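# Swap reels between scanner glass and two stacks

## Task

Take the reel currently lying on the scanner's glass and set it on top of the pile of reels that face label-down, keeping whichever side was up still up; then take the uppermost reel from the label-up stack and lay it flat on the glass with its label facing down. Finish with both grippers released from the reels.

## Robot and tools

Robot: two arms, left_arm and right_arm, each ending in a parallel two-finger gripper. Base positions in the scene frame: left_arm at (+0.024, +0.278, 0) m, quat_wxyz (+0.997, 0, 0, +0.075); right_arm at (+0.003, -0.375, 0) m, quat_wxyz (+0.996, 0, 0, -0.085). Joint ranges (rad), base to hand: waist -2.618..3.054, shoulder 0..3.142, elbow 0..3.142, wrist pitch -1.571..1.571, wrist yaw -1.571..1.571, wrist roll -2.094..2.094. Elbows stop just before full extension.

Frames: the scene frame has its origin on the tabletop midway between the arms, +z up, +x out across the table, left_arm on the +y side. The names left/right do not refer to image sides. Each gripper has its own axes: fingers point along its +z, and they close and open along its y. end_effector_position is the point between the finger pads, roughly 1 cm short of the tips.

Results: every call returns a state line 'left_arm: ... | right_arm: ...' with each gripper's position (m) and end_effector_quat_wxyz in the scene frame (less accurate at long reach), joint positions (the last value per arm is the finger opening in metres), joint torques (offset, scaled and noisy; nonzero even in free air), grip_measured (opening on the command scale), 'Hand target' lines (the pose the controller is currently driving toward), and images from cam_left_wrist and cam_right_wrist (504x504 each), with calibration changes listed when they differ. 'pose unreachable' means the clearance check altered or blocked what was sent to the named arm. FAULT lines report arm stops; MOTOR HOT warns from 75 °C; at 90 °C the arm is halted for 10 s, and at 100 °C that arm goes limp and drops.

execute_actions(actions): a list of actions run one after another; an empty list just reports state. Each action is a table of up to 15 rows; each row is one control step of 1/30 s, and if fewer than 15 rows are given the last one repeats. Every row is a single list of 14 numbers in [-1, 1] covering both arms: left_arm dx, dy, dz, rx, ry, rz, opening, then right_arm the same seven. dx..rz are an offset from that gripper's measured pose at the start of the action (for the first action in a call, the last pose reported in this scene), expressed in the gripper's own axes; every row is relative to that same start, not to the previous row. Scale: 1.0 = 0.6 m of translation or 180 degrees of rotation; rx, ry, rz form one rotation vector. Opening is absolute: +1 fully open (0.094 m), -1 closed. Each step is clipped to within 70 mm and 16 degrees of the measured pose, and position wins over orientation when both can't be met, so large offsets need several actions.

move(target, speed, blocking): target is one 14-number row in the same layout, an offset from the pose in this scene's latest result that shows one. Each gripper travels in a straight line toward its target, both paths finishing together in 0.5 to 10 s (cut off at 10 s). speed is top path speed in m/s, 0.002 to 0.5, default 0.25 (rotation up to twice that in rad/s). Paths ignore obstacles and the other arm; grippers lag, stray, and may overshoot speed near full extension. Opening is sent at the start. The 'move:' line gives the ending (done, off_target, moving, held, fault), limits (paced = pose clipped; held = some steps blocked, after which the arm may jump fast) and each gripper's distance to target. blocking=false returns after 0.5 s; then poll with wait(0) and do not send actions or moves until an end is shown, or call stop.

wait(seconds): 0 to 10; the arms keep their last command and any running move continues. stop(): brakes a running move (needs braking distance); fingers keep moving. zoom_image(camera, region): camera is cam_left_wrist or cam_right_wrist; region [x0, y0, x1, y1] in pixels, at most 504x504, origin top-left. read_manual(section): only "licences"; returns licence text, no motion. finished_scene(scene): integer number of the scene being closed; irreversible, so call it only when the reels are placed, stable and released.

Practical notes: arms tend to settle a centimetre or more low, and zero offsets can let them sag further; to hold an arm, send the correction back to its desired pose in the first call of a reply and zeros afterward, raising the aim if it still droops. The robot keeps its last command while you think. To grip, command an opening about 0.03 below grip_measured; smaller gaps grip more softly. Pad force is about 50 to 62 N, less on thin parts. Expect occasional tugs on held parts or pushes on loose ones. Avoid: arms colliding or pressing each other, reels or anything else leaving the table, dropping or slamming the reels, driving hard into the glass or stacks (faster moves and targets further past contact press harder), and long loaded holds that heat motors. Place the glass reel without flipping it; flip the label-up reel so its label faces down before laying it flat on the glass.

Each tool is called as name(argument=value, ...), one argument or row to a line, values as JSON.

## Session

execute_actions(
  actions=[],
)

Scene clock: 0.00 s.
left_arm: end_effector_position=(+0.4730, +0.3279, +0.3458) grip_measured=+1.000 end_effector_quat_wxyz=(+0.460, -0.223, +0.650, -0.562) | right_arm: end_effector_position=(+0.2796, -0.3546, +0.3392) grip_measured=+1.000 end_effector_quat_wxyz=(+0.453, -0.247, +0.726, -0.454)
Joint positions: left_arm=[ 0.295  1.549  1.094  0.556  0.997 -1.301  0.094] | right_arm=[ 0.85   0.871  0.945 -0.481  1.107 -0.747  0.094]
Joint velocities: left_arm=[-0.017 -0.027 -0.037  0.11   0.007 -0.095  0.   ] | right_arm=[ 0.007  0.007 -0.022 -0.051 -0.007 -0.007  0.   ]
Joint torques (N m, as the arm reports them, + toward a larger angle): no reading
Hand target (left_arm): +0.471, +0.327, +0.354; +0.469, -0.215, +0.649, -0.560
Hand target (right_arm): +0.278, -0.356, +0.342; +0.456, -0.241, +0.727, -0.454

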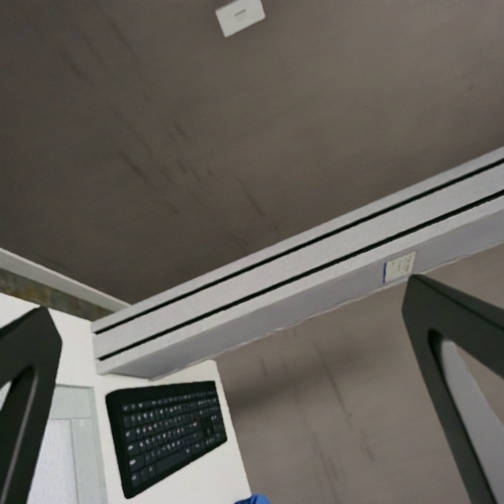

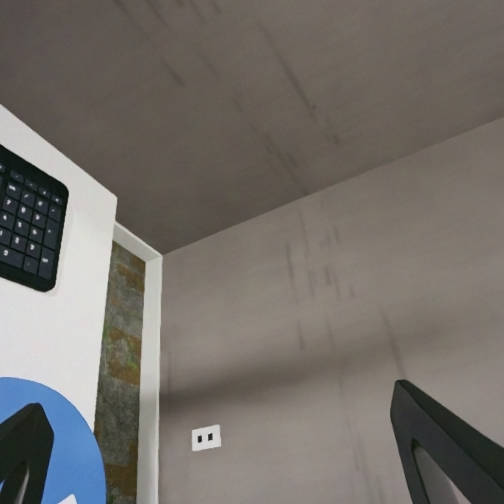

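move(
  target=[0.243,-0.1,-0.177,-0.406,0.332,0.161,1,0,0,0,-0.319,0.318,0.173,1],
  speed=0.4,
)

Scene clock: 20.63 s.
left_arm: end_effector_position=(+0.3068, +0.2456, +0.3432) grip_measured=+1.000 end_effector_quat_wxyz=(+0.261, -0.010, +0.964, -0.049) | right_arm: end_effector_position=(+0.2791, -0.3535, +0.3362) grip_measured=+1.000 end_effector_quat_wxyz=(+0.264, -0.015, +0.964, -0.001)
Joint positions: left_arm=[-0.241  1.413  1.953 -1.573  0.044 -0.123  0.094] | right_arm=[ 0.272  1.368  1.883 -1.552  0.046  0.059  0.094]
Joint velocities: left_arm=[-0.012 -0.007 -0.012 -0.022 -0.037 -0.022  0.   ] | right_arm=[-0.002  0.002 -0.017 -0.11  -0.081 -0.022  0.   ]
Joint torques (N m, as the arm reports them, + toward a larger angle): left_arm=[-0.71 -4.71  4.35  1.18 -0.13 -0.1 ] | right_arm=[-0.54 -2.4   8.88  0.89 -0.04  0.06]
Hand target (left_arm): +0.299, +0.246, +0.343; +0.259, -0.011, +0.965, -0.043
Hand target (right_arm): +0.280, -0.354, +0.338; +0.262, -0.009, +0.965, +0.005
Off the commanded pose (left_arm): 0.009 m, 31 deg; orientation clipped at the last step of the last action.
Off the commanded pose (right_arm): 0.003 m, 31 deg; orientation clipped at the last step of the last action.
joint sent to its limit (left arm) — the command would take joint 4 (wrist pitch) past its lower limit, so that joint was sent only as far as its limit.
joint sent to its limit (right arm) — the command would take joint 4 (wrist pitch) past its lower limit, so that joint was sent only as far as its limit.
move: off_target (left_arm, right_arm); limits=paced
camera_calibration (this result's frames):
cam_left_wrist: T_world_to_cam=[[-0.09867, -0.985005, 0.141526, 0.225655], [-0.991954, 0.108692, 0.0649048, 0.277916], [-0.0793142, -0.133983, -0.987805, 0.49551], [0, 0, 0, 1]] pos_world=[0.337246, 0.258454, 0.439492]
cam_right_wrist: T_world_to_cam=[[-0.0413772, -0.997962, 0.0485725, -0.36915], [-0.997851, 0.0388028, -0.0527985, 0.352638], [0.0508062, -0.0506527, -0.997423, 0.406999], [0, 0, 0, 1]] pos_world=[0.315927, -0.361465, 0.442499]

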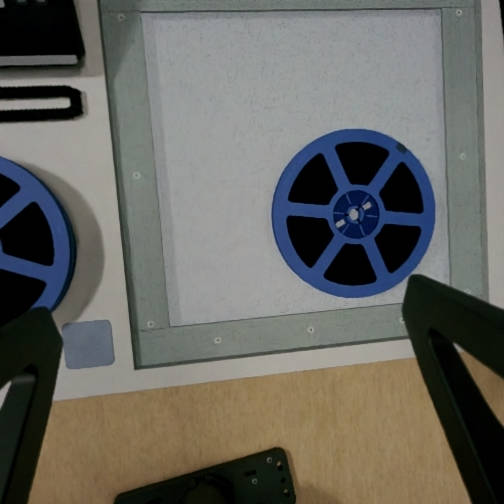

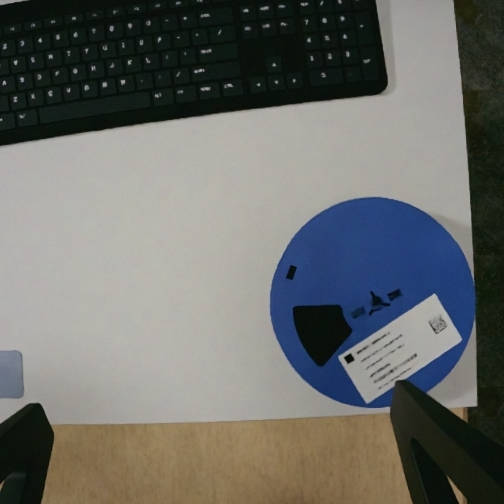

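move(
  target=[0.065,-0.25,0.213,0,0.167,0,1,0.04,-0.2,0.17,0,0.167,0,1],
  speed=0.4,
)

Scene clock: 43.73 s.
left_arm: end_effector_position=(+0.3385, +0.0890, +0.2124) grip_measured=+1.000 end_effector_quat_wxyz=(+0.033, +0.002, +0.998, -0.059) | right_arm: end_effector_position=(+0.3165, -0.4720, +0.2329) grip_measured=+1.000 end_effector_quat_wxyz=(+0.081, -0.011, +0.996, -0.028)
Joint positions: left_arm=[-0.66   1.889  2.012 -1.577  0.071 -0.509  0.094] | right_arm=[-0.133  1.697  1.853 -1.556  0.004 -0.325  0.094]
Joint velocities: left_arm=[-0.007 -0.002 -0.007  0.051  0.007 -0.081  0.   ] | right_arm=[ 0.002 -0.002  0.002 -0.037 -0.051 -0.081  0.   ]
Joint torques (N m, as the arm reports them, + toward a larger angle): left_arm=[ -0.07 -10.02   9.3    0.44   0.08  -0.12] | right_arm=[-0.12 -8.44  8.15  0.37  0.07 -0.03]
Hand target (left_arm): +0.337, +0.087, +0.227; +0.047, -0.002, +0.996, -0.074
Hand target (right_arm): +0.314, -0.474, +0.236; +0.080, -0.014, +0.996, -0.033
Off the commanded pose (left_arm): 0.018 m, 4 deg.
Off the commanded pose (right_arm): 0.005 m, 9 deg.
joint sent to its limit (left arm) — the command would take joint 4 (wrist pitch) past its lower limit, so that joint was sent only as far as its limit.
joint sent to its limit (right arm) — the command would take joint 4 (wrist pitch) past its lower limit, so that joint was sent only as far as its limit.
move: off_target (left_arm, right_arm)
camera_calibration (this result's frames):
cam_left_wrist: T_world_to_cam=[[-0.0717434, -0.978023, 0.195766, 0.0718302], [-0.85357, 0.161743, 0.495235, 0.191911], [-0.516015, -0.13157, -0.846415, 0.465446], [0, 0, 0, 1]] pos_world=[0.40914, 0.10045, 0.284857]
cam_right_wrist: T_world_to_cam=[[-0.0323683, -0.992326, 0.119336, -0.497514], [-0.94794, 0.0683249, 0.311032, 0.30249], [-0.316799, -0.103056, -0.942878, 0.374993], [0, 0, 0, 1]] pos_world=[0.389436, -0.475719, 0.31886]

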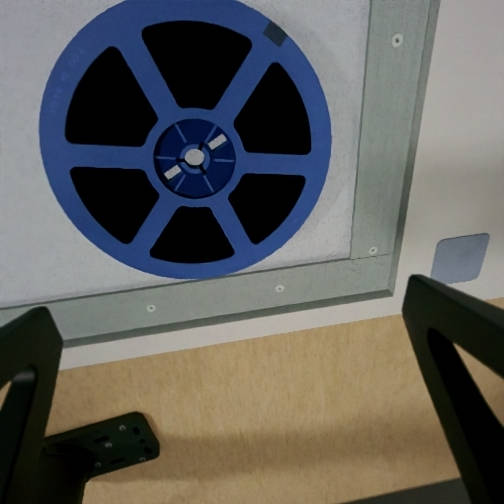

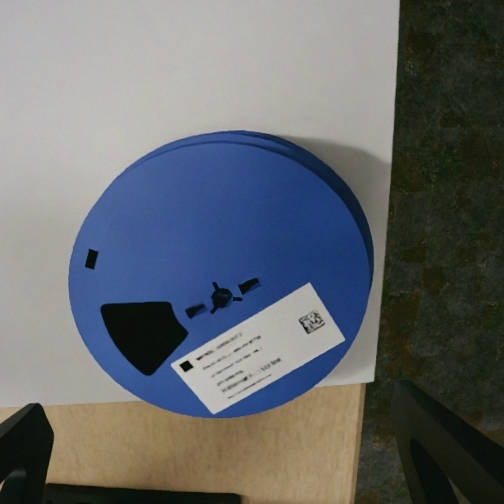

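move(
  target=[-0.078,-0.032,0.15,-0.038,0.021,0.167,-0.4,0,0,0,0,0,0,1],
)

Scene clock: 80.00 s.
left_arm: end_effector_position=(+0.3850, +0.0656, +0.1204) grip_measured=-0.398 end_effector_quat_wxyz=(-0.008, +0.250, +0.968, +0.011) | right_arm: end_effector_position=(+0.3164, -0.4722, +0.2329) grip_measured=+1.000 end_effector_quat_wxyz=(+0.080, -0.013, +0.996, -0.029)
Joint positions: left_arm=[-0.692  2.199  2.104 -1.498 -0.016 -0.036  0.028] | right_arm=[-0.133  1.697  1.853 -1.556  0.005 -0.328  0.094]
Joint velocities: left_arm=[-0.027 -0.002 -0.007  0.022  0.081 -0.037  0.   ] | right_arm=[ 0.002 -0.017  0.007  0.007 -0.066 -0.007  0.   ]
Joint torques (N m, as the arm reports them, + toward a larger angle): left_arm=[ -0.53 -11.52   9.51   0.38  -0.13   0.08] | right_arm=[ 0.02 -8.28  7.01  0.47 -0.01  0.03]
Hand target (left_arm): +0.392, +0.060, +0.129; +0.015, +0.259, +0.966, +0.011
Hand target (right_arm): +0.316, -0.472, +0.233; +0.081, -0.011, +0.996, -0.028
Off the commanded pose (left_arm): 0.012 m, 3 deg.
Off the commanded pose (right_arm): 0.000 m, 0 deg.
move: off_target (left_arm)
camera_calibration (this result's frames):
cam_left_wrist: T_world_to_cam=[[-0.531859, -0.844182, 0.0669598, 0.254151], [-0.664499, 0.465052, 0.584951, 0.177464], [-0.524945, 0.266617, -0.8083, 0.381164], [0, 0, 0, 1]] pos_world=[0.453187, 0.0303953, 0.187269]
cam_right_wrist: T_world_to_cam=[[-0.0298925, -0.992221, 0.120846, -0.498795], [-0.947955, 0.0664838, 0.311387, 0.301498], [-0.316999, -0.105249, -0.942568, 0.37391], [0, 0, 0, 1]] pos_world=[0.389425, -0.475606, 0.318831]

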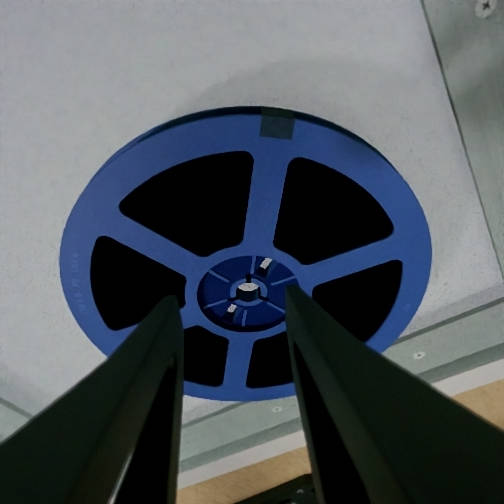

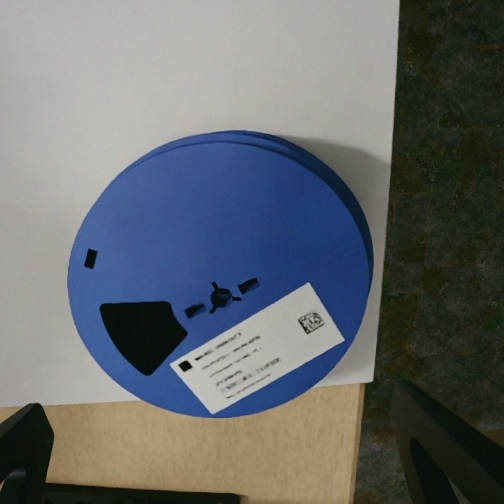

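move(
  target=[-0.003,-0.018,0.085,0,0,0.06,-0.4,0,0,0,0,0,0,1],
  speed=0.1,
)

Scene clock: 99.27 s.
left_arm: end_effector_position=(+0.3829, +0.0606, +0.0717) grip_measured=-0.398 end_effector_quat_wxyz=(-0.012, +0.331, +0.943, +0.011) | right_arm: end_effector_position=(+0.3164, -0.4722, +0.2329) grip_measured=+1.000 end_effector_quat_wxyz=(+0.080, -0.013, +0.996, -0.029)
Joint positions: left_arm=[-0.705  2.199  1.911 -1.311 -0.017  0.121  0.028] | right_arm=[-0.133  1.697  1.853 -1.556  0.005 -0.328  0.094]
Joint velocities: left_arm=[-0.012 -0.002  0.007  0.022 -0.022  0.022 -0.001] | right_arm=[-0.012 -0.012 -0.017  0.051 -0.022 -0.007  0.   ]
Joint torques (N m, as the arm reports them, + toward a larger angle): left_arm=[ -0.57 -11.35   5.43   0.39  -0.04   0.07] | right_arm=[ 0.01 -8.31  7.03  0.47 -0.01  0.02]
Hand target (left_arm): +0.382, +0.057, +0.069; -0.009, +0.340, +0.940, +0.010
Hand target (right_arm): +0.316, -0.472, +0.233; +0.080, -0.013, +0.996, -0.029
Off the commanded pose (left_arm): 0.005 m, 1 deg.
Off the commanded pose (right_arm): 0.000 m, 0 deg.
move: done
camera_calibration (this result's frames):
cam_left_wrist: T_world_to_cam=[[-0.665855, -0.742661, 0.0713581, 0.296897], [-0.571103, 0.5689, 0.591772, 0.164282], [-0.480082, 0.353282, -0.802941, 0.319288], [0, 0, 0, 1]] pos_world=[0.444797, 0.0142348, 0.137966]
cam_right_wrist: T_world_to_cam=[[-0.0298925, -0.992221, 0.120846, -0.498795], [-0.947955, 0.0664838, 0.311387, 0.301498], [-0.316999, -0.105249, -0.942568, 0.37391], [0, 0, 0, 1]] pos_world=[0.389425, -0.475606, 0.318831]

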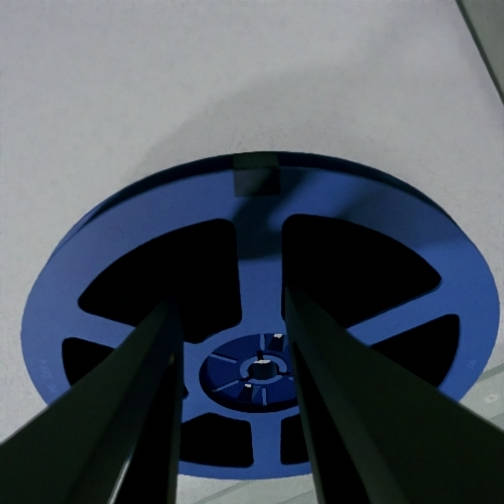

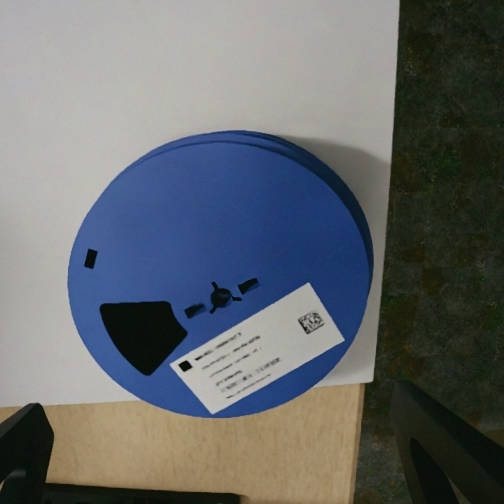

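move(
  target=[0,-0.009,0.052,0,0,0,-0.4,0,0,0,0,0,0,1],
  speed=0.05,
)

Scene clock: 105.83 s.
left_arm: end_effector_position=(+0.3797, +0.0624, +0.0515) grip_measured=-0.398 end_effector_quat_wxyz=(-0.016, +0.331, +0.943, +0.012) | right_arm: end_effector_position=(+0.3164, -0.4722, +0.2329) grip_measured=+1.000 end_effector_quat_wxyz=(+0.080, -0.013, +0.996, -0.029)
Joint positions: left_arm=[-0.705  2.199  1.83  -1.238 -0.016  0.121  0.028] | right_arm=[-0.133  1.697  1.853 -1.556  0.005 -0.328  0.094]
Joint velocities: left_arm=[-0.007 -0.017 -0.022  0.007  0.022 -0.007  0.   ] | right_arm=[ 0.002  0.012 -0.017 -0.095  0.051 -0.081  0.   ]
Joint torques (N m, as the arm reports them, + toward a larger angle): left_arm=[ -0.62 -10.45   3.83   0.69  -0.04  -0.14] | right_arm=[ 0.02 -8.29  7.05  0.46  0.01  0.02]
Hand target (left_arm): +0.379, +0.058, +0.041; -0.013, +0.331, +0.943, +0.011
Hand target (right_arm): +0.316, -0.472, +0.233; +0.080, -0.013, +0.996, -0.029
Off the commanded pose (left_arm): 0.012 m, 0 deg.
Off the commanded pose (right_arm): 0.000 m, 0 deg.
move: off_target (left_arm)
camera_calibration (this result's frames):
cam_left_wrist: T_world_to_cam=[[-0.665902, -0.742412, 0.0734734, 0.297453], [-0.566573, 0.567327, 0.597609, 0.171468], [-0.485355, 0.356321, -0.798415, 0.302414], [0, 0, 0, 1]] pos_world=[0.442002, 0.0157979, 0.117127]
cam_right_wrist: T_world_to_cam=[[-0.0298925, -0.992221, 0.120846, -0.498795], [-0.947955, 0.0664838, 0.311387, 0.301498], [-0.316999, -0.105249, -0.942568, 0.37391], [0, 0, 0, 1]] pos_world=[0.389425, -0.475606, 0.318831]

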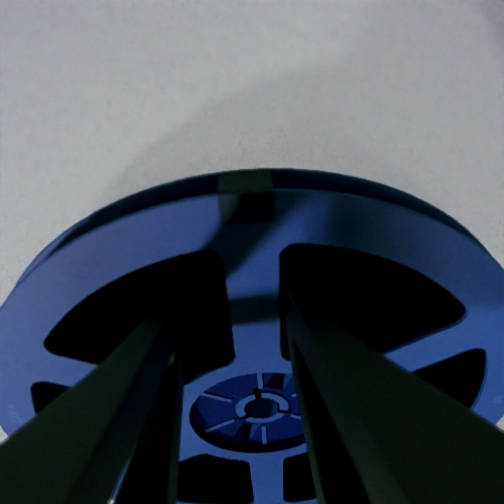

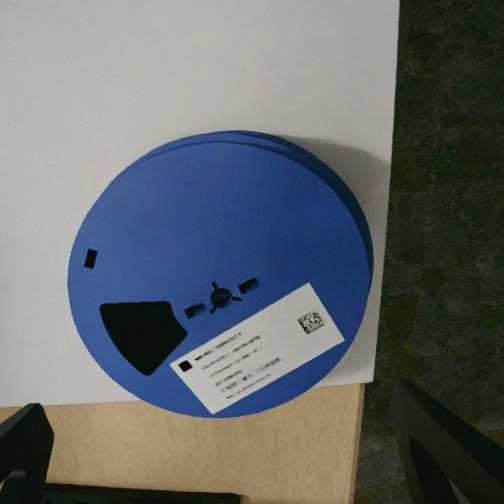

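execute_actions(
  actions=[
    [[0,-0.005,-0.012,0,0,0,-0.3,0,0,0,0,0,0,1]],
    [[0,-0.013,0,0,0,0,-0.3,0,0,0,0,0,0,1]],
    [[0,0,0.03,0,0,0,-0.3,0,0,0,0,0,0,1]],
    [[0,0,0.015,0,0,0,-0.3,0,0,0,0,0,0,1]],
  ],
)

Scene clock: 113.47 s.
left_arm: end_effector_position=(+0.3792, +0.0622, +0.0515) grip_measured=-0.302 end_effector_quat_wxyz=(-0.010, +0.330, +0.944, +0.014) | right_arm: end_effector_position=(+0.3164, -0.4722, +0.2329) grip_measured=+1.000 end_effector_quat_wxyz=(+0.080, -0.013, +0.996, -0.029)
Joint positions: left_arm=[-0.708  2.187  1.811 -1.221 -0.023  0.114  0.033] | right_arm=[-0.133  1.697  1.853 -1.556  0.005 -0.328  0.094]
Joint velocities: left_arm=[ 0.002  0.002 -0.007  0.022 -0.081  0.022 -0.002] | right_arm=[-0.017 -0.017 -0.007  0.051 -0.066  0.022  0.   ]
Joint torques (N m, as the arm reports them, + toward a larger angle): left_arm=[  0.09 -10.6    3.92   0.58  -0.05  -0.01] | right_arm=[ 0.03 -8.31  7.02  0.47  0.    0.01]
Hand target (left_arm): +0.379, +0.063, +0.042; -0.011, +0.330, +0.944, +0.014
Hand target (right_arm): +0.316, -0.472, +0.233; +0.080, -0.013, +0.996, -0.029
Off the commanded pose (left_arm): 0.009 m, 0 deg.
Off the commanded pose (right_arm): 0.000 m, 0 deg.
camera_calibration (this result's frames):
cam_left_wrist: T_world_to_cam=[[-0.664057, -0.74484, 0.0651365, 0.296857], [-0.575804, 0.56503, 0.590924, 0.175285], [-0.476947, 0.354901, -0.804094, 0.299495], [0, 0, 0, 1]] pos_world=[0.440903, 0.0157783, 0.117906]
cam_right_wrist: T_world_to_cam=[[-0.0298925, -0.992221, 0.120846, -0.498795], [-0.947955, 0.0664838, 0.311387, 0.301498], [-0.316999, -0.105249, -0.942568, 0.37391], [0, 0, 0, 1]] pos_world=[0.389425, -0.475606, 0.318831]

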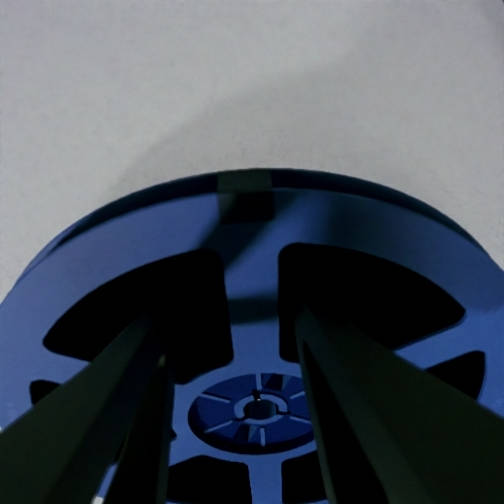

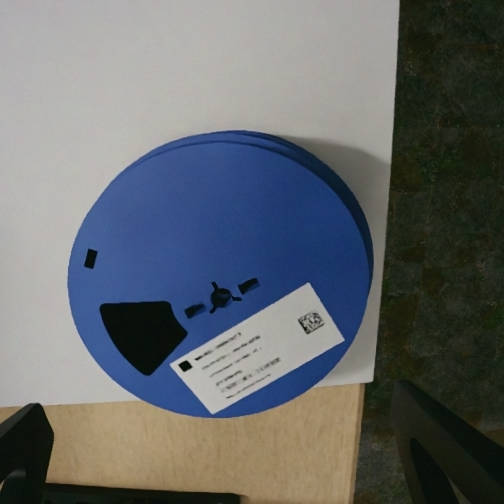

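execute_actions(
  actions=[
    [[0,0,0.005,0,0,0,-0.8,0,0,0,0,0,0,1]],
    [[0,0,0.005,0,0,0,-0.86,0,0,0,0,0,0,1]],
  ],
)

Scene clock: 119.07 s.
left_arm: end_effector_position=(+0.3781, +0.0605, +0.0515) grip_measured=-0.777 end_effector_quat_wxyz=(-0.011, +0.330, +0.944, +0.010) | right_arm: end_effector_position=(+0.3164, -0.4722, +0.2329) grip_measured=+1.000 end_effector_quat_wxyz=(+0.080, -0.013, +0.996, -0.029)
Joint positions: left_arm=[-0.71   2.187  1.811 -1.221 -0.014  0.114  0.01 ] | right_arm=[-0.133  1.697  1.853 -1.556  0.005 -0.328  0.094]
Joint velocities: left_arm=[-0.007  0.017  0.012  0.022  0.007  0.022 -0.   ] | right_arm=[ 0.002 -0.012 -0.002 -0.037 -0.051  0.007  0.   ]
Joint torques (N m, as the arm reports them, + toward a larger angle): left_arm=[  0.03 -10.96   5.76   0.36  -0.05  -0.02] | right_arm=[ 0.06 -8.29  7.03  0.48  0.01  0.02]
Hand target (left_arm): +0.378, +0.061, +0.049; -0.011, +0.330, +0.944, +0.010
Hand target (right_arm): +0.316, -0.472, +0.233; +0.080, -0.013, +0.996, -0.029
Off the commanded pose (left_arm): 0.003 m, 0 deg.
Off the commanded pose (right_arm): 0.000 m, 0 deg.
camera_calibration (this result's frames):
cam_left_wrist: T_world_to_cam=[[-0.664416, -0.743714, 0.0737597, 0.294477], [-0.572541, 0.569947, 0.58937, 0.17421], [-0.480362, 0.349356, -0.804489, 0.30122], [0, 0, 0, 1]] pos_world=[0.440092, 0.0144835, 0.117934]
cam_right_wrist: T_world_to_cam=[[-0.0298925, -0.992221, 0.120846, -0.498795], [-0.947955, 0.0664838, 0.311387, 0.301498], [-0.316999, -0.105249, -0.942568, 0.37391], [0, 0, 0, 1]] pos_world=[0.389425, -0.475606, 0.318831]

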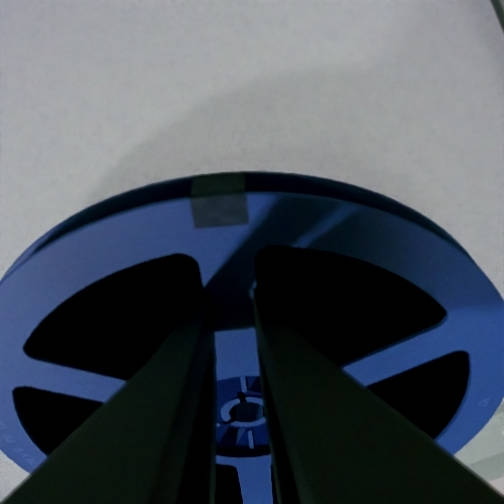

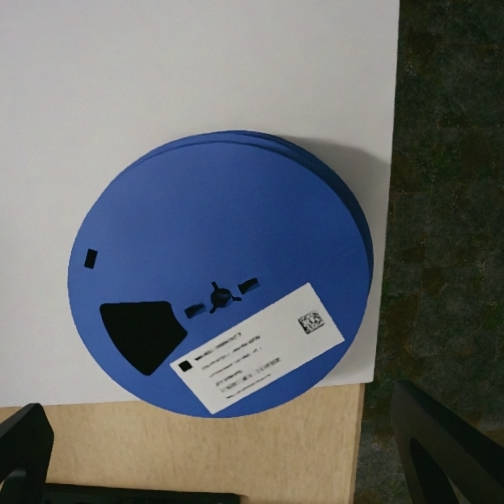

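move(
  target=[0,0,-0.2,0,0,0,-0.86,0,0,0,0,0,0,1],
  speed=0.15,
)

move(
  target=[0.32,0.4,-0.05,0,0,0,-0.86,0,0,0,0,0,0,1],
  speed=0.2,
)

Scene clock: 127.13 s.
left_arm: end_effector_position=(+0.3800, +0.0593, +0.1498) grip_measured=-0.789 end_effector_quat_wxyz=(+0.009, +0.330, +0.944, +0.005) | right_arm: end_effector_position=(+0.3164, -0.4722, +0.2329) grip_measured=+1.000 end_effector_quat_wxyz=(+0.080, -0.013, +0.996, -0.029)
Joint positions: left_arm=[-0.71   2.174  2.183 -1.564 -0.014  0.114  0.01 ] | right_arm=[-0.133  1.697  1.853 -1.556  0.005 -0.328  0.094]
Joint velocities: left_arm=[ 0.002  0.012 -0.022 -0.066 -0.095  0.022 -0.001] | right_arm=[-0.012 -0.017  0.002 -0.007  0.007  0.022  0.   ]
Joint torques (N m, as the arm reports them, + toward a larger angle): left_arm=[ -0.59 -13.43   9.58   0.08  -0.04  -0.09] | right_arm=[ 0.03 -8.31  7.03  0.46  0.    0.02]
Hand target (left_arm): +0.377, +0.057, +0.170; +0.030, +0.331, +0.943, +0.000
Hand target (right_arm): +0.316, -0.472, +0.233; +0.080, -0.013, +0.996, -0.029
Off the commanded pose (left_arm): 0.022 m, 2 deg.
Off the commanded pose (right_arm): 0.000 m, 0 deg.
joint sent to its limit (left arm) — the command would take joint 4 (wrist pitch) past its lower limit, so that joint was sent only as far as its limit.
move: off_target (left_arm)
camera_calibration (this result's frames):
cam_left_wrist: T_world_to_cam=[[-0.666913, -0.742152, 0.0666078, 0.289524], [-0.592915, 0.582689, 0.55581, 0.130025], [-0.451307, 0.331184, -0.828637, 0.375186], [0, 0, 0, 1]] pos_world=[0.439505, 0.014851, 0.219339]
cam_right_wrist: T_world_to_cam=[[-0.0298925, -0.992221, 0.120846, -0.498795], [-0.947955, 0.0664838, 0.311387, 0.301498], [-0.316999, -0.105249, -0.942568, 0.37391], [0, 0, 0, 1]] pos_world=[0.389425, -0.475606, 0.318831]

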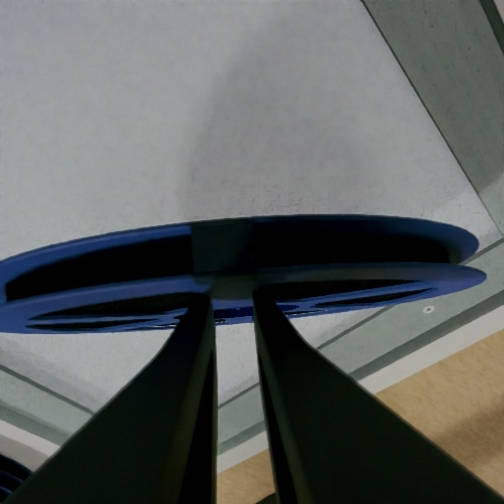

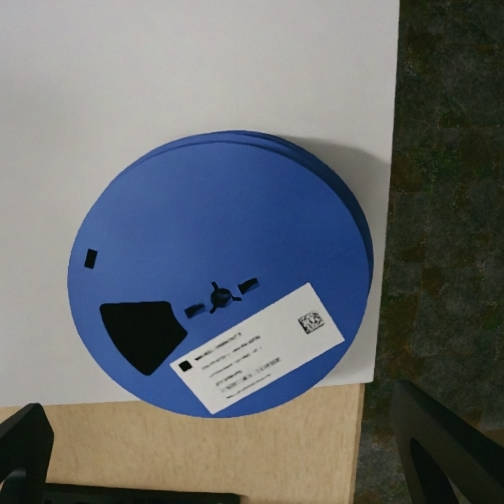

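Scene clock: 129.27 s.
left_arm: end_effector_position=(+0.3813, +0.3616, +0.1794) grip_measured=-0.789 end_effector_quat_wxyz=(+0.020, +0.323, +0.946, -0.005) | right_arm: end_effector_position=(+0.3164, -0.4722, +0.2329) grip_measured=+1.000 end_effector_quat_wxyz=(+0.080, -0.013, +0.996, -0.029)
Joint positions: left_arm=[ 0.09   1.944  1.957 -1.556  0.029  0.898  0.01 ] | right_arm=[-0.133  1.697  1.853 -1.556  0.005 -0.328  0.094]
Joint velocities: left_arm=[-0.017 -0.007  0.007  0.037 -0.007  0.051 -0.002] | right_arm=[-0.002 -0.012  0.002  0.037 -0.022  0.022  0.   ]
Joint torques (N m, as the arm reports them, + toward a larger angle): left_arm=[-0.01 -8.46  9.43  0.17 -0.16  0.11] | right_arm=[ 0.02 -8.29  7.04  0.47  0.01  0.01]
Hand target (left_arm): +0.382, +0.364, +0.184; +0.017, +0.330, +0.944, +0.003
Hand target (right_arm): +0.316, -0.472, +0.233; +0.080, -0.013, +0.996, -0.029
Off the commanded pose (left_arm): 0.006 m, 2 deg.
Off the commanded pose (right_arm): 0.000 m, 0 deg.
move: done
camera_calibration (this result's frames):
cam_left_wrist: T_world_to_cam=[[-0.656763, -0.750176, 0.0767993, 0.509915], [-0.608635, 0.587449, 0.533355, -0.0534951], [-0.445226, 0.303545, -0.842398, 0.310359], [0, 0, 0, 1]] pos_world=[0.440514, 0.319743, 0.250817]
cam_right_wrist: T_world_to_cam=[[-0.0298925, -0.992221, 0.120846, -0.498795], [-0.947955, 0.0664838, 0.311387, 0.301498], [-0.316999, -0.105249, -0.942568, 0.37391], [0, 0, 0, 1]] pos_world=[0.389425, -0.475606, 0.318831]

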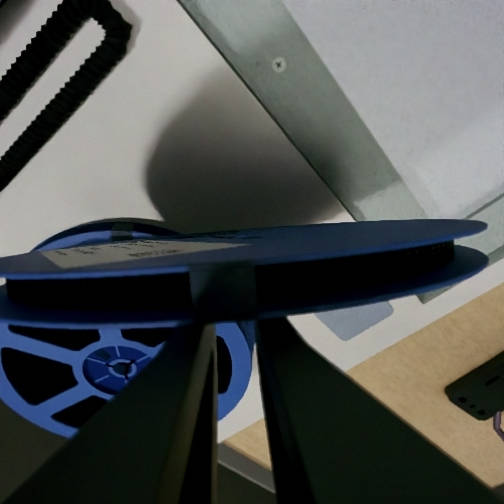

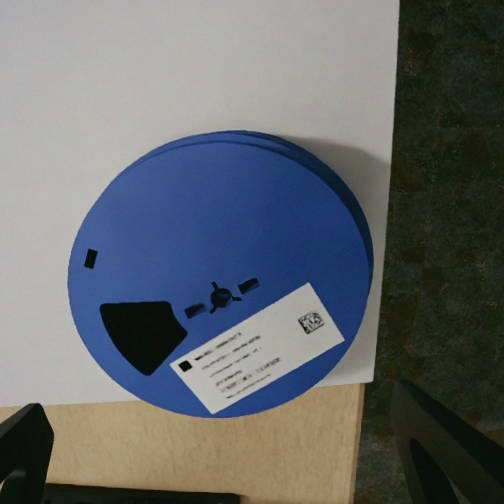

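move(
  target=[0.351,0.133,-0.075,0,0,0,-0.86,0,0,0,0,0,0,1],
  speed=0.15,
)

Scene clock: 145.50 s.
left_arm: end_effector_position=(+0.2635, +0.5544, +0.2115) grip_measured=-0.858 end_effector_quat_wxyz=(+0.042, +0.315, +0.947, +0.046) | right_arm: end_effector_position=(+0.3164, -0.4722, +0.2329) grip_measured=+1.000 end_effector_quat_wxyz=(+0.080, -0.013, +0.996, -0.029)
Joint positions: left_arm=[ 0.724  1.881  1.998 -1.57   0.043  1.514  0.007] | right_arm=[-0.133  1.697  1.853 -1.556  0.005 -0.328  0.094]
Joint velocities: left_arm=[-0.002 -0.027 -0.012 -0.095 -0.037  0.022 -0.   ] | right_arm=[ 0.002 -0.007  0.017 -0.007 -0.007  0.007  0.   ]
Joint torques (N m, as the arm reports them, + toward a larger angle): left_arm=[-0.06 -8.48  9.27  0.38  0.03  0.09] | right_arm=[ 0.08 -8.32  7.03  0.48  0.01  0.02]
Hand target (left_arm): +0.265, +0.554, +0.219; +0.046, +0.321, +0.944, +0.052
Hand target (right_arm): +0.316, -0.472, +0.233; +0.080, -0.013, +0.996, -0.029
Off the commanded pose (left_arm): 0.005 m, 6 deg.
Off the commanded pose (right_arm): 0.000 m, 0 deg.
joint sent to its limit (left arm) — the command would take joint 4 (wrist pitch) past its lower limit, so that joint was sent only as far as its limit.
move: off_target (left_arm)
camera_calibration (this result's frames):
cam_left_wrist: T_world_to_cam=[[-0.645038, -0.763383, -0.0342416, 0.602481], [-0.658425, 0.532492, 0.531911, -0.211644], [-0.387819, 0.365648, -0.846107, 0.177697], [0, 0, 0, 1]] pos_world=[0.318186, 0.507648, 0.283556]
cam_right_wrist: T_world_to_cam=[[-0.0298925, -0.992221, 0.120846, -0.498795], [-0.947955, 0.0664838, 0.311387, 0.301498], [-0.316999, -0.105249, -0.942568, 0.37391], [0, 0, 0, 1]] pos_world=[0.389425, -0.475606, 0.318831]

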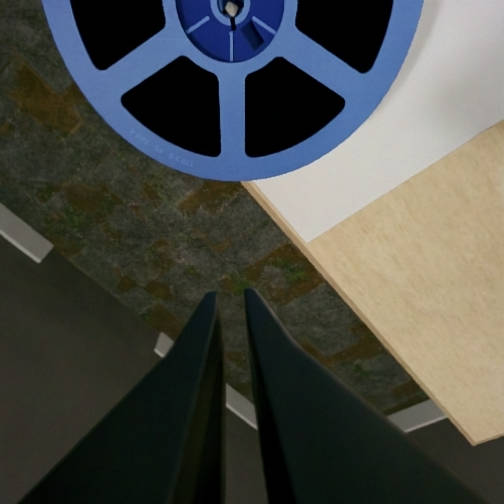

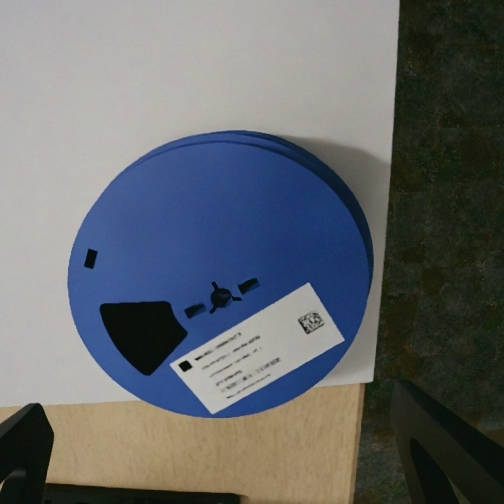

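move(
  target=[-0.2,-0.09,-0.04,0,0,0,-0.4,0,0,0,0,0,0,1],
)

Scene clock: 151.23 s.
left_arm: end_effector_position=(+0.3319, +0.4385, +0.2296) grip_measured=-0.402 end_effector_quat_wxyz=(+0.056, +0.323, +0.943, +0.057) | right_arm: end_effector_position=(+0.3164, -0.4722, +0.2329) grip_measured=+1.000 end_effector_quat_wxyz=(+0.080, -0.013, +0.996, -0.029)
Joint positions: left_arm=[ 0.327  1.782  1.942 -1.569  0.002  1.138  0.028] | right_arm=[-0.133  1.697  1.853 -1.556  0.005 -0.328  0.094]
Joint velocities: left_arm=[ 0.007  0.007 -0.017  0.022 -0.037 -0.051 -0.   ] | right_arm=[-0.027  0.007 -0.012 -0.037 -0.11  -0.007  0.   ]
Joint torques (N m, as the arm reports them, + toward a larger angle): left_arm=[ 0.29 -8.97  5.02  0.45 -0.12 -0.16] | right_arm=[ 0.08 -8.29  7.06  0.48  0.    0.02]
Hand target (left_arm): +0.323, +0.437, +0.232; +0.050, +0.315, +0.946, +0.057
Hand target (right_arm): +0.316, -0.472, +0.233; +0.080, -0.013, +0.996, -0.029
Off the commanded pose (left_arm): 0.009 m, 2 deg.
Off the commanded pose (right_arm): 0.000 m, 0 deg.
joint sent to its limit (left arm) — the command would take joint 4 (wrist pitch) past its lower limit, so that joint was sent only as far as its limit.
move: done
camera_calibration (this result's frames):
cam_left_wrist: T_world_to_cam=[[-0.657362, -0.750664, -0.0661676, 0.564584], [-0.66636, 0.538034, 0.516221, -0.11074], [-0.351908, 0.383436, -0.853896, 0.243942], [0, 0, 0, 1]] pos_world=[0.383189, 0.389859, 0.302825]
cam_right_wrist: T_world_to_cam=[[-0.0298925, -0.992221, 0.120846, -0.498795], [-0.947955, 0.0664838, 0.311387, 0.301498], [-0.316999, -0.105249, -0.942568, 0.37391], [0, 0, 0, 1]] pos_world=[0.389425, -0.475606, 0.318831]

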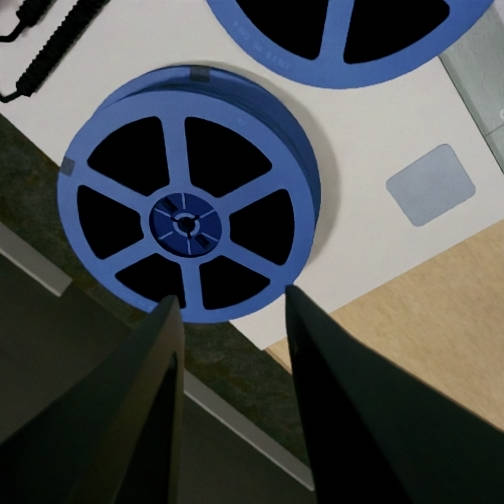

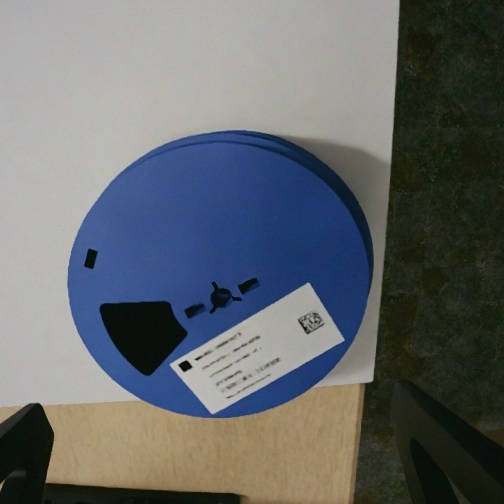

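move(
  target=[-0.15,-0.07,0.05,0,0,0,-0.4,0,0,0,0,0,0,1],
)

Scene clock: 158.97 s.
left_arm: end_effector_position=(+0.3793, +0.3498, +0.2003) grip_measured=-0.402 end_effector_quat_wxyz=(+0.054, +0.331, +0.941, +0.052) | right_arm: end_effector_position=(+0.3164, -0.4722, +0.2329) grip_measured=+1.000 end_effector_quat_wxyz=(+0.080, -0.013, +0.996, -0.029)
Joint positions: left_arm=[ 0.027  1.82   1.868 -1.474 -0.037  0.858  0.028] | right_arm=[-0.133  1.697  1.853 -1.556  0.005 -0.328  0.094]
Joint velocities: left_arm=[-0.012 -0.002 -0.007 -0.007  0.051  0.007  0.   ] | right_arm=[-0.002 -0.007 -0.007  0.066 -0.007 -0.007  0.   ]
Joint torques (N m, as the arm reports them, + toward a larger angle): left_arm=[ 0.27 -7.97  5.69  0.73 -0.13 -0.14] | right_arm=[ 0.05 -8.29  7.04  0.47  0.01  0.01]
Hand target (left_arm): +0.380, +0.353, +0.198; +0.053, +0.323, +0.943, +0.057
Hand target (right_arm): +0.316, -0.472, +0.233; +0.080, -0.013, +0.996, -0.029
Off the commanded pose (left_arm): 0.003 m, 1 deg.
Off the commanded pose (right_arm): 0.000 m, 0 deg.
move: done
camera_calibration (this result's frames):
cam_left_wrist: T_world_to_cam=[[-0.671047, -0.739431, -0.0541918, 0.52609], [-0.651912, 0.553647, 0.518155, -0.027699], [-0.353137, 0.383035, -0.853568, 0.270188], [0, 0, 0, 1]] pos_world=[0.430388, 0.300852, 0.273486]
cam_right_wrist: T_world_to_cam=[[-0.0298925, -0.992221, 0.120846, -0.498795], [-0.947955, 0.0664838, 0.311387, 0.301498], [-0.316999, -0.105249, -0.942568, 0.37391], [0, 0, 0, 1]] pos_world=[0.389425, -0.475606, 0.318831]

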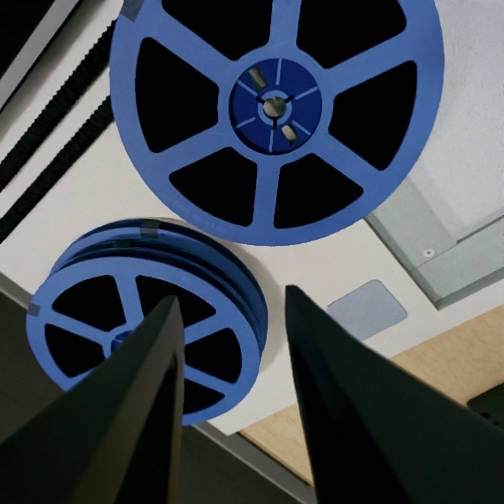

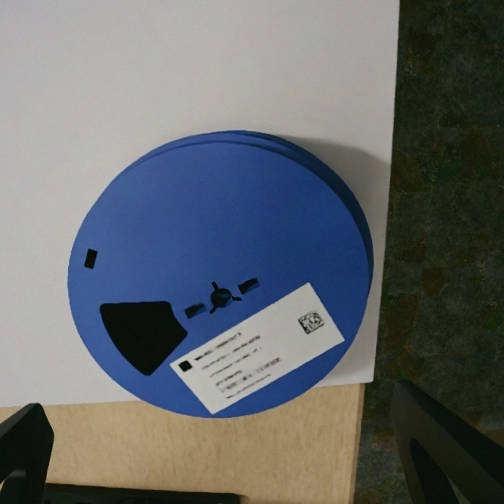

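move(
  target=[0.03,-0.04,0.197,0.043,0.022,0,-0.4,0,0,0,0,0,0,1],
  speed=0.15,
)

Scene clock: 174.40 s.
left_arm: end_effector_position=(+0.3663, +0.3515, +0.0800) grip_measured=-0.402 end_effector_quat_wxyz=(-0.010, +0.331, +0.944, +0.003) | right_arm: end_effector_position=(+0.3164, -0.4722, +0.2329) grip_measured=+1.000 end_effector_quat_wxyz=(+0.080, -0.013, +0.996, -0.029)
Joint positions: left_arm=[ 0.049  1.899  1.499 -1.185 -0.016  0.874  0.028] | right_arm=[-0.133  1.697  1.853 -1.556  0.005 -0.328  0.094]
Joint velocities: left_arm=[ 0.002  0.007  0.012  0.051  0.022  0.022 -0.   ] | right_arm=[-0.002 -0.012 -0.017 -0.066 -0.051  0.022  0.   ]
Joint torques (N m, as the arm reports them, + toward a larger angle): left_arm=[ 0.65 -9.02  5.9   0.38  0.08  0.09] | right_arm=[ 0.03 -8.3   7.06  0.47  0.01  0.03]
Hand target (left_arm): +0.368, +0.352, +0.080; -0.001, +0.331, +0.944, -0.000
Hand target (right_arm): +0.316, -0.472, +0.233; +0.080, -0.013, +0.996, -0.029
Off the commanded pose (left_arm): 0.002 m, 1 deg.
Off the commanded pose (right_arm): 0.000 m, 0 deg.
move: done
camera_calibration (this result's frames):
cam_left_wrist: T_world_to_cam=[[-0.665189, -0.741852, 0.0847263, 0.499734], [-0.570123, 0.577899, 0.583946, -0.0184376], [-0.482165, 0.34013, -0.807359, 0.22089], [0, 0, 0, 1]] pos_world=[0.428412, 0.306253, 0.146764]
cam_right_wrist: T_world_to_cam=[[-0.0298925, -0.992221, 0.120846, -0.498795], [-0.947955, 0.0664838, 0.311387, 0.301498], [-0.316999, -0.105249, -0.942568, 0.37391], [0, 0, 0, 1]] pos_world=[0.389425, -0.475606, 0.318831]

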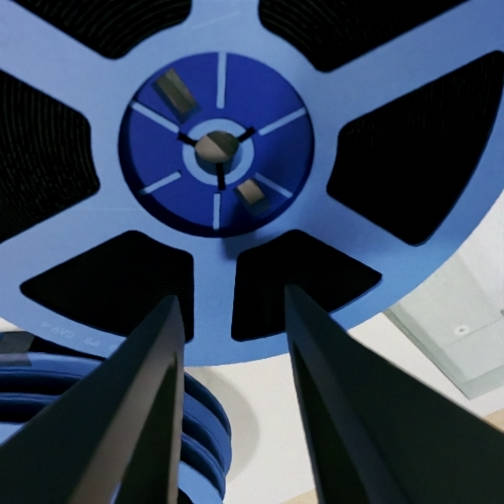

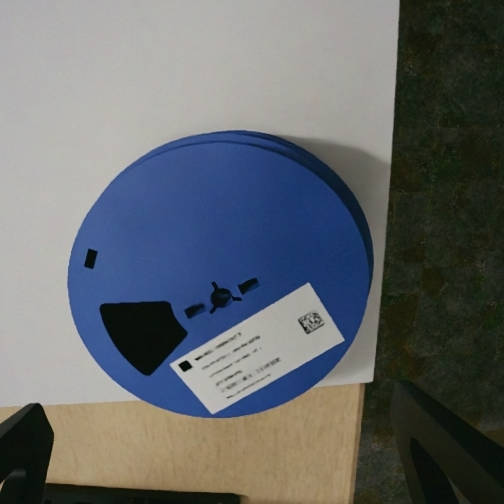

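move(
  target=[0.015,0.012,0.03,0,0,0,-0.3,0,0,0,0,0,0,1],
  speed=0.05,
)

move(
  target=[0,0,0.035,0,0,0,-0.3,0,0,0,0,0,0,1],
  speed=0.04,
)

Scene clock: 184.03 s.
left_arm: end_effector_position=(+0.3647, +0.3609, +0.0671) grip_measured=-0.302 end_effector_quat_wxyz=(-0.009, +0.329, +0.944, +0.004) | right_arm: end_effector_position=(+0.3164, -0.4722, +0.2329) grip_measured=+1.000 end_effector_quat_wxyz=(+0.080, -0.013, +0.996, -0.029)
Joint positions: left_arm=[ 0.076  1.907  1.458 -1.133 -0.016  0.898  0.033] | right_arm=[-0.133  1.697  1.853 -1.556  0.005 -0.328  0.094]
Joint velocities: left_arm=[-0.007  0.017 -0.002 -0.037 -0.022 -0.007  0.   ] | right_arm=[-0.022 -0.012 -0.022 -0.051  0.007 -0.066  0.   ]
Joint torques (N m, as the arm reports them, + toward a larger angle): left_arm=[ 0.6  -8.34  5.41  0.38 -0.06  0.07] | right_arm=[ 0.06 -8.32  6.99  0.47  0.01  0.02]
Hand target (left_arm): +0.364, +0.363, +0.062; -0.011, +0.331, +0.944, +0.003
Hand target (right_arm): +0.316, -0.472, +0.233; +0.080, -0.013, +0.996, -0.029
Off the commanded pose (left_arm): 0.005 m, 0 deg.
Off the commanded pose (right_arm): 0.000 m, 0 deg.
move: done
camera_calibration (this result's frames):
cam_left_wrist: T_world_to_cam=[[-0.662858, -0.744158, 0.0827593, 0.506792], [-0.573663, 0.575779, 0.582572, -0.015103], [-0.481176, 0.338686, -0.808555, 0.206737], [0, 0, 0, 1]] pos_world=[0.426744, 0.31581, 0.134015]
cam_right_wrist: T_world_to_cam=[[-0.0298925, -0.992221, 0.120846, -0.498795], [-0.947955, 0.0664838, 0.311387, 0.301498], [-0.316999, -0.105249, -0.942568, 0.37391], [0, 0, 0, 1]] pos_world=[0.389425, -0.475606, 0.318831]

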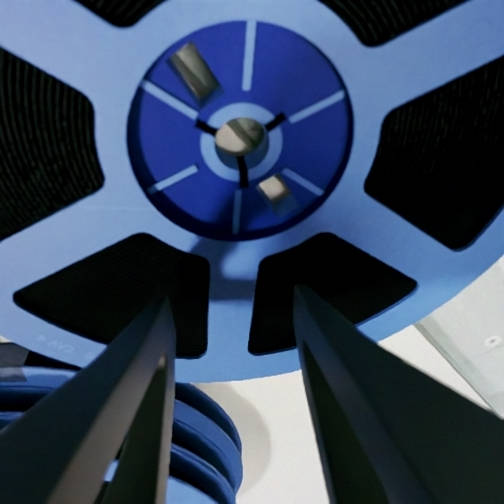

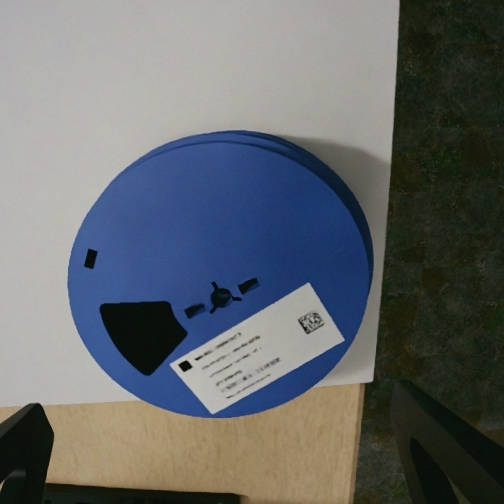

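Scene clock: 184.80 s.
left_arm: end_effector_position=(+0.3641, +0.3610, +0.0558) grip_measured=-0.302 end_effector_quat_wxyz=(-0.009, +0.329, +0.944, +0.005) | right_arm: end_effector_position=(+0.3164, -0.4722, +0.2329) grip_measured=+1.000 end_effector_quat_wxyz=(+0.080, -0.013, +0.996, -0.029)
Joint positions: left_arm=[ 0.076  1.914  1.421 -1.088 -0.018  0.898  0.033] | right_arm=[-0.133  1.697  1.853 -1.556  0.005 -0.328  0.094]
Joint velocities: left_arm=[-0.012 -0.017 -0.002 -0.007 -0.037 -0.022  0.001] | right_arm=[ 0.027 -0.022 -0.002 -0.037  0.007  0.007  0.   ]
Joint torques (N m, as the arm reports them, + toward a larger angle): left_arm=[ 0.16 -7.76  4.31  0.61 -0.04 -0.01] | right_arm=[ 0.03 -8.29  7.02  0.47  0.    0.02]
Hand target (left_arm): +0.364, +0.362, +0.046; -0.009, +0.329, +0.944, +0.004
Hand target (right_arm): +0.316, -0.472, +0.233; +0.080, -0.013, +0.996, -0.029
Off the commanded pose (left_arm): 0.010 m, 0 deg.
Off the commanded pose (right_arm): 0.000 m, 0 deg.
move: done
camera_calibration (this result's frames):
cam_left_wrist: T_world_to_cam=[[-0.662967, -0.744269, 0.0808591, 0.507607], [-0.574372, 0.574936, 0.582705, -0.00835654], [-0.480178, 0.339871, -0.808651, 0.196564], [0, 0, 0, 1]] pos_world=[0.426113, 0.315794, 0.122776]
cam_right_wrist: T_world_to_cam=[[-0.0298925, -0.992221, 0.120846, -0.498795], [-0.947955, 0.0664838, 0.311387, 0.301498], [-0.316999, -0.105249, -0.942568, 0.37391], [0, 0, 0, 1]] pos_world=[0.389425, -0.475606, 0.318831]

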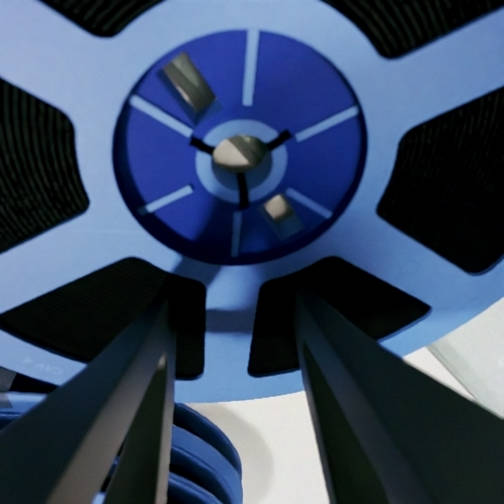

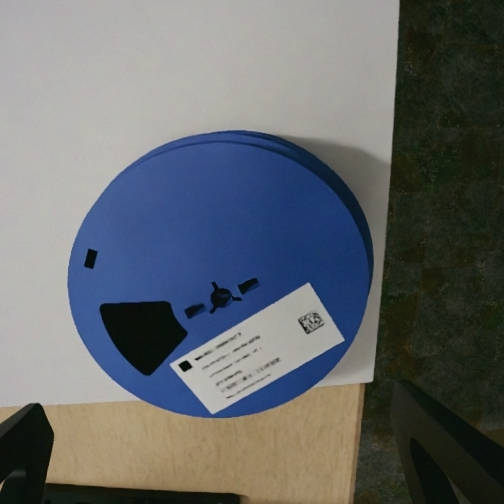

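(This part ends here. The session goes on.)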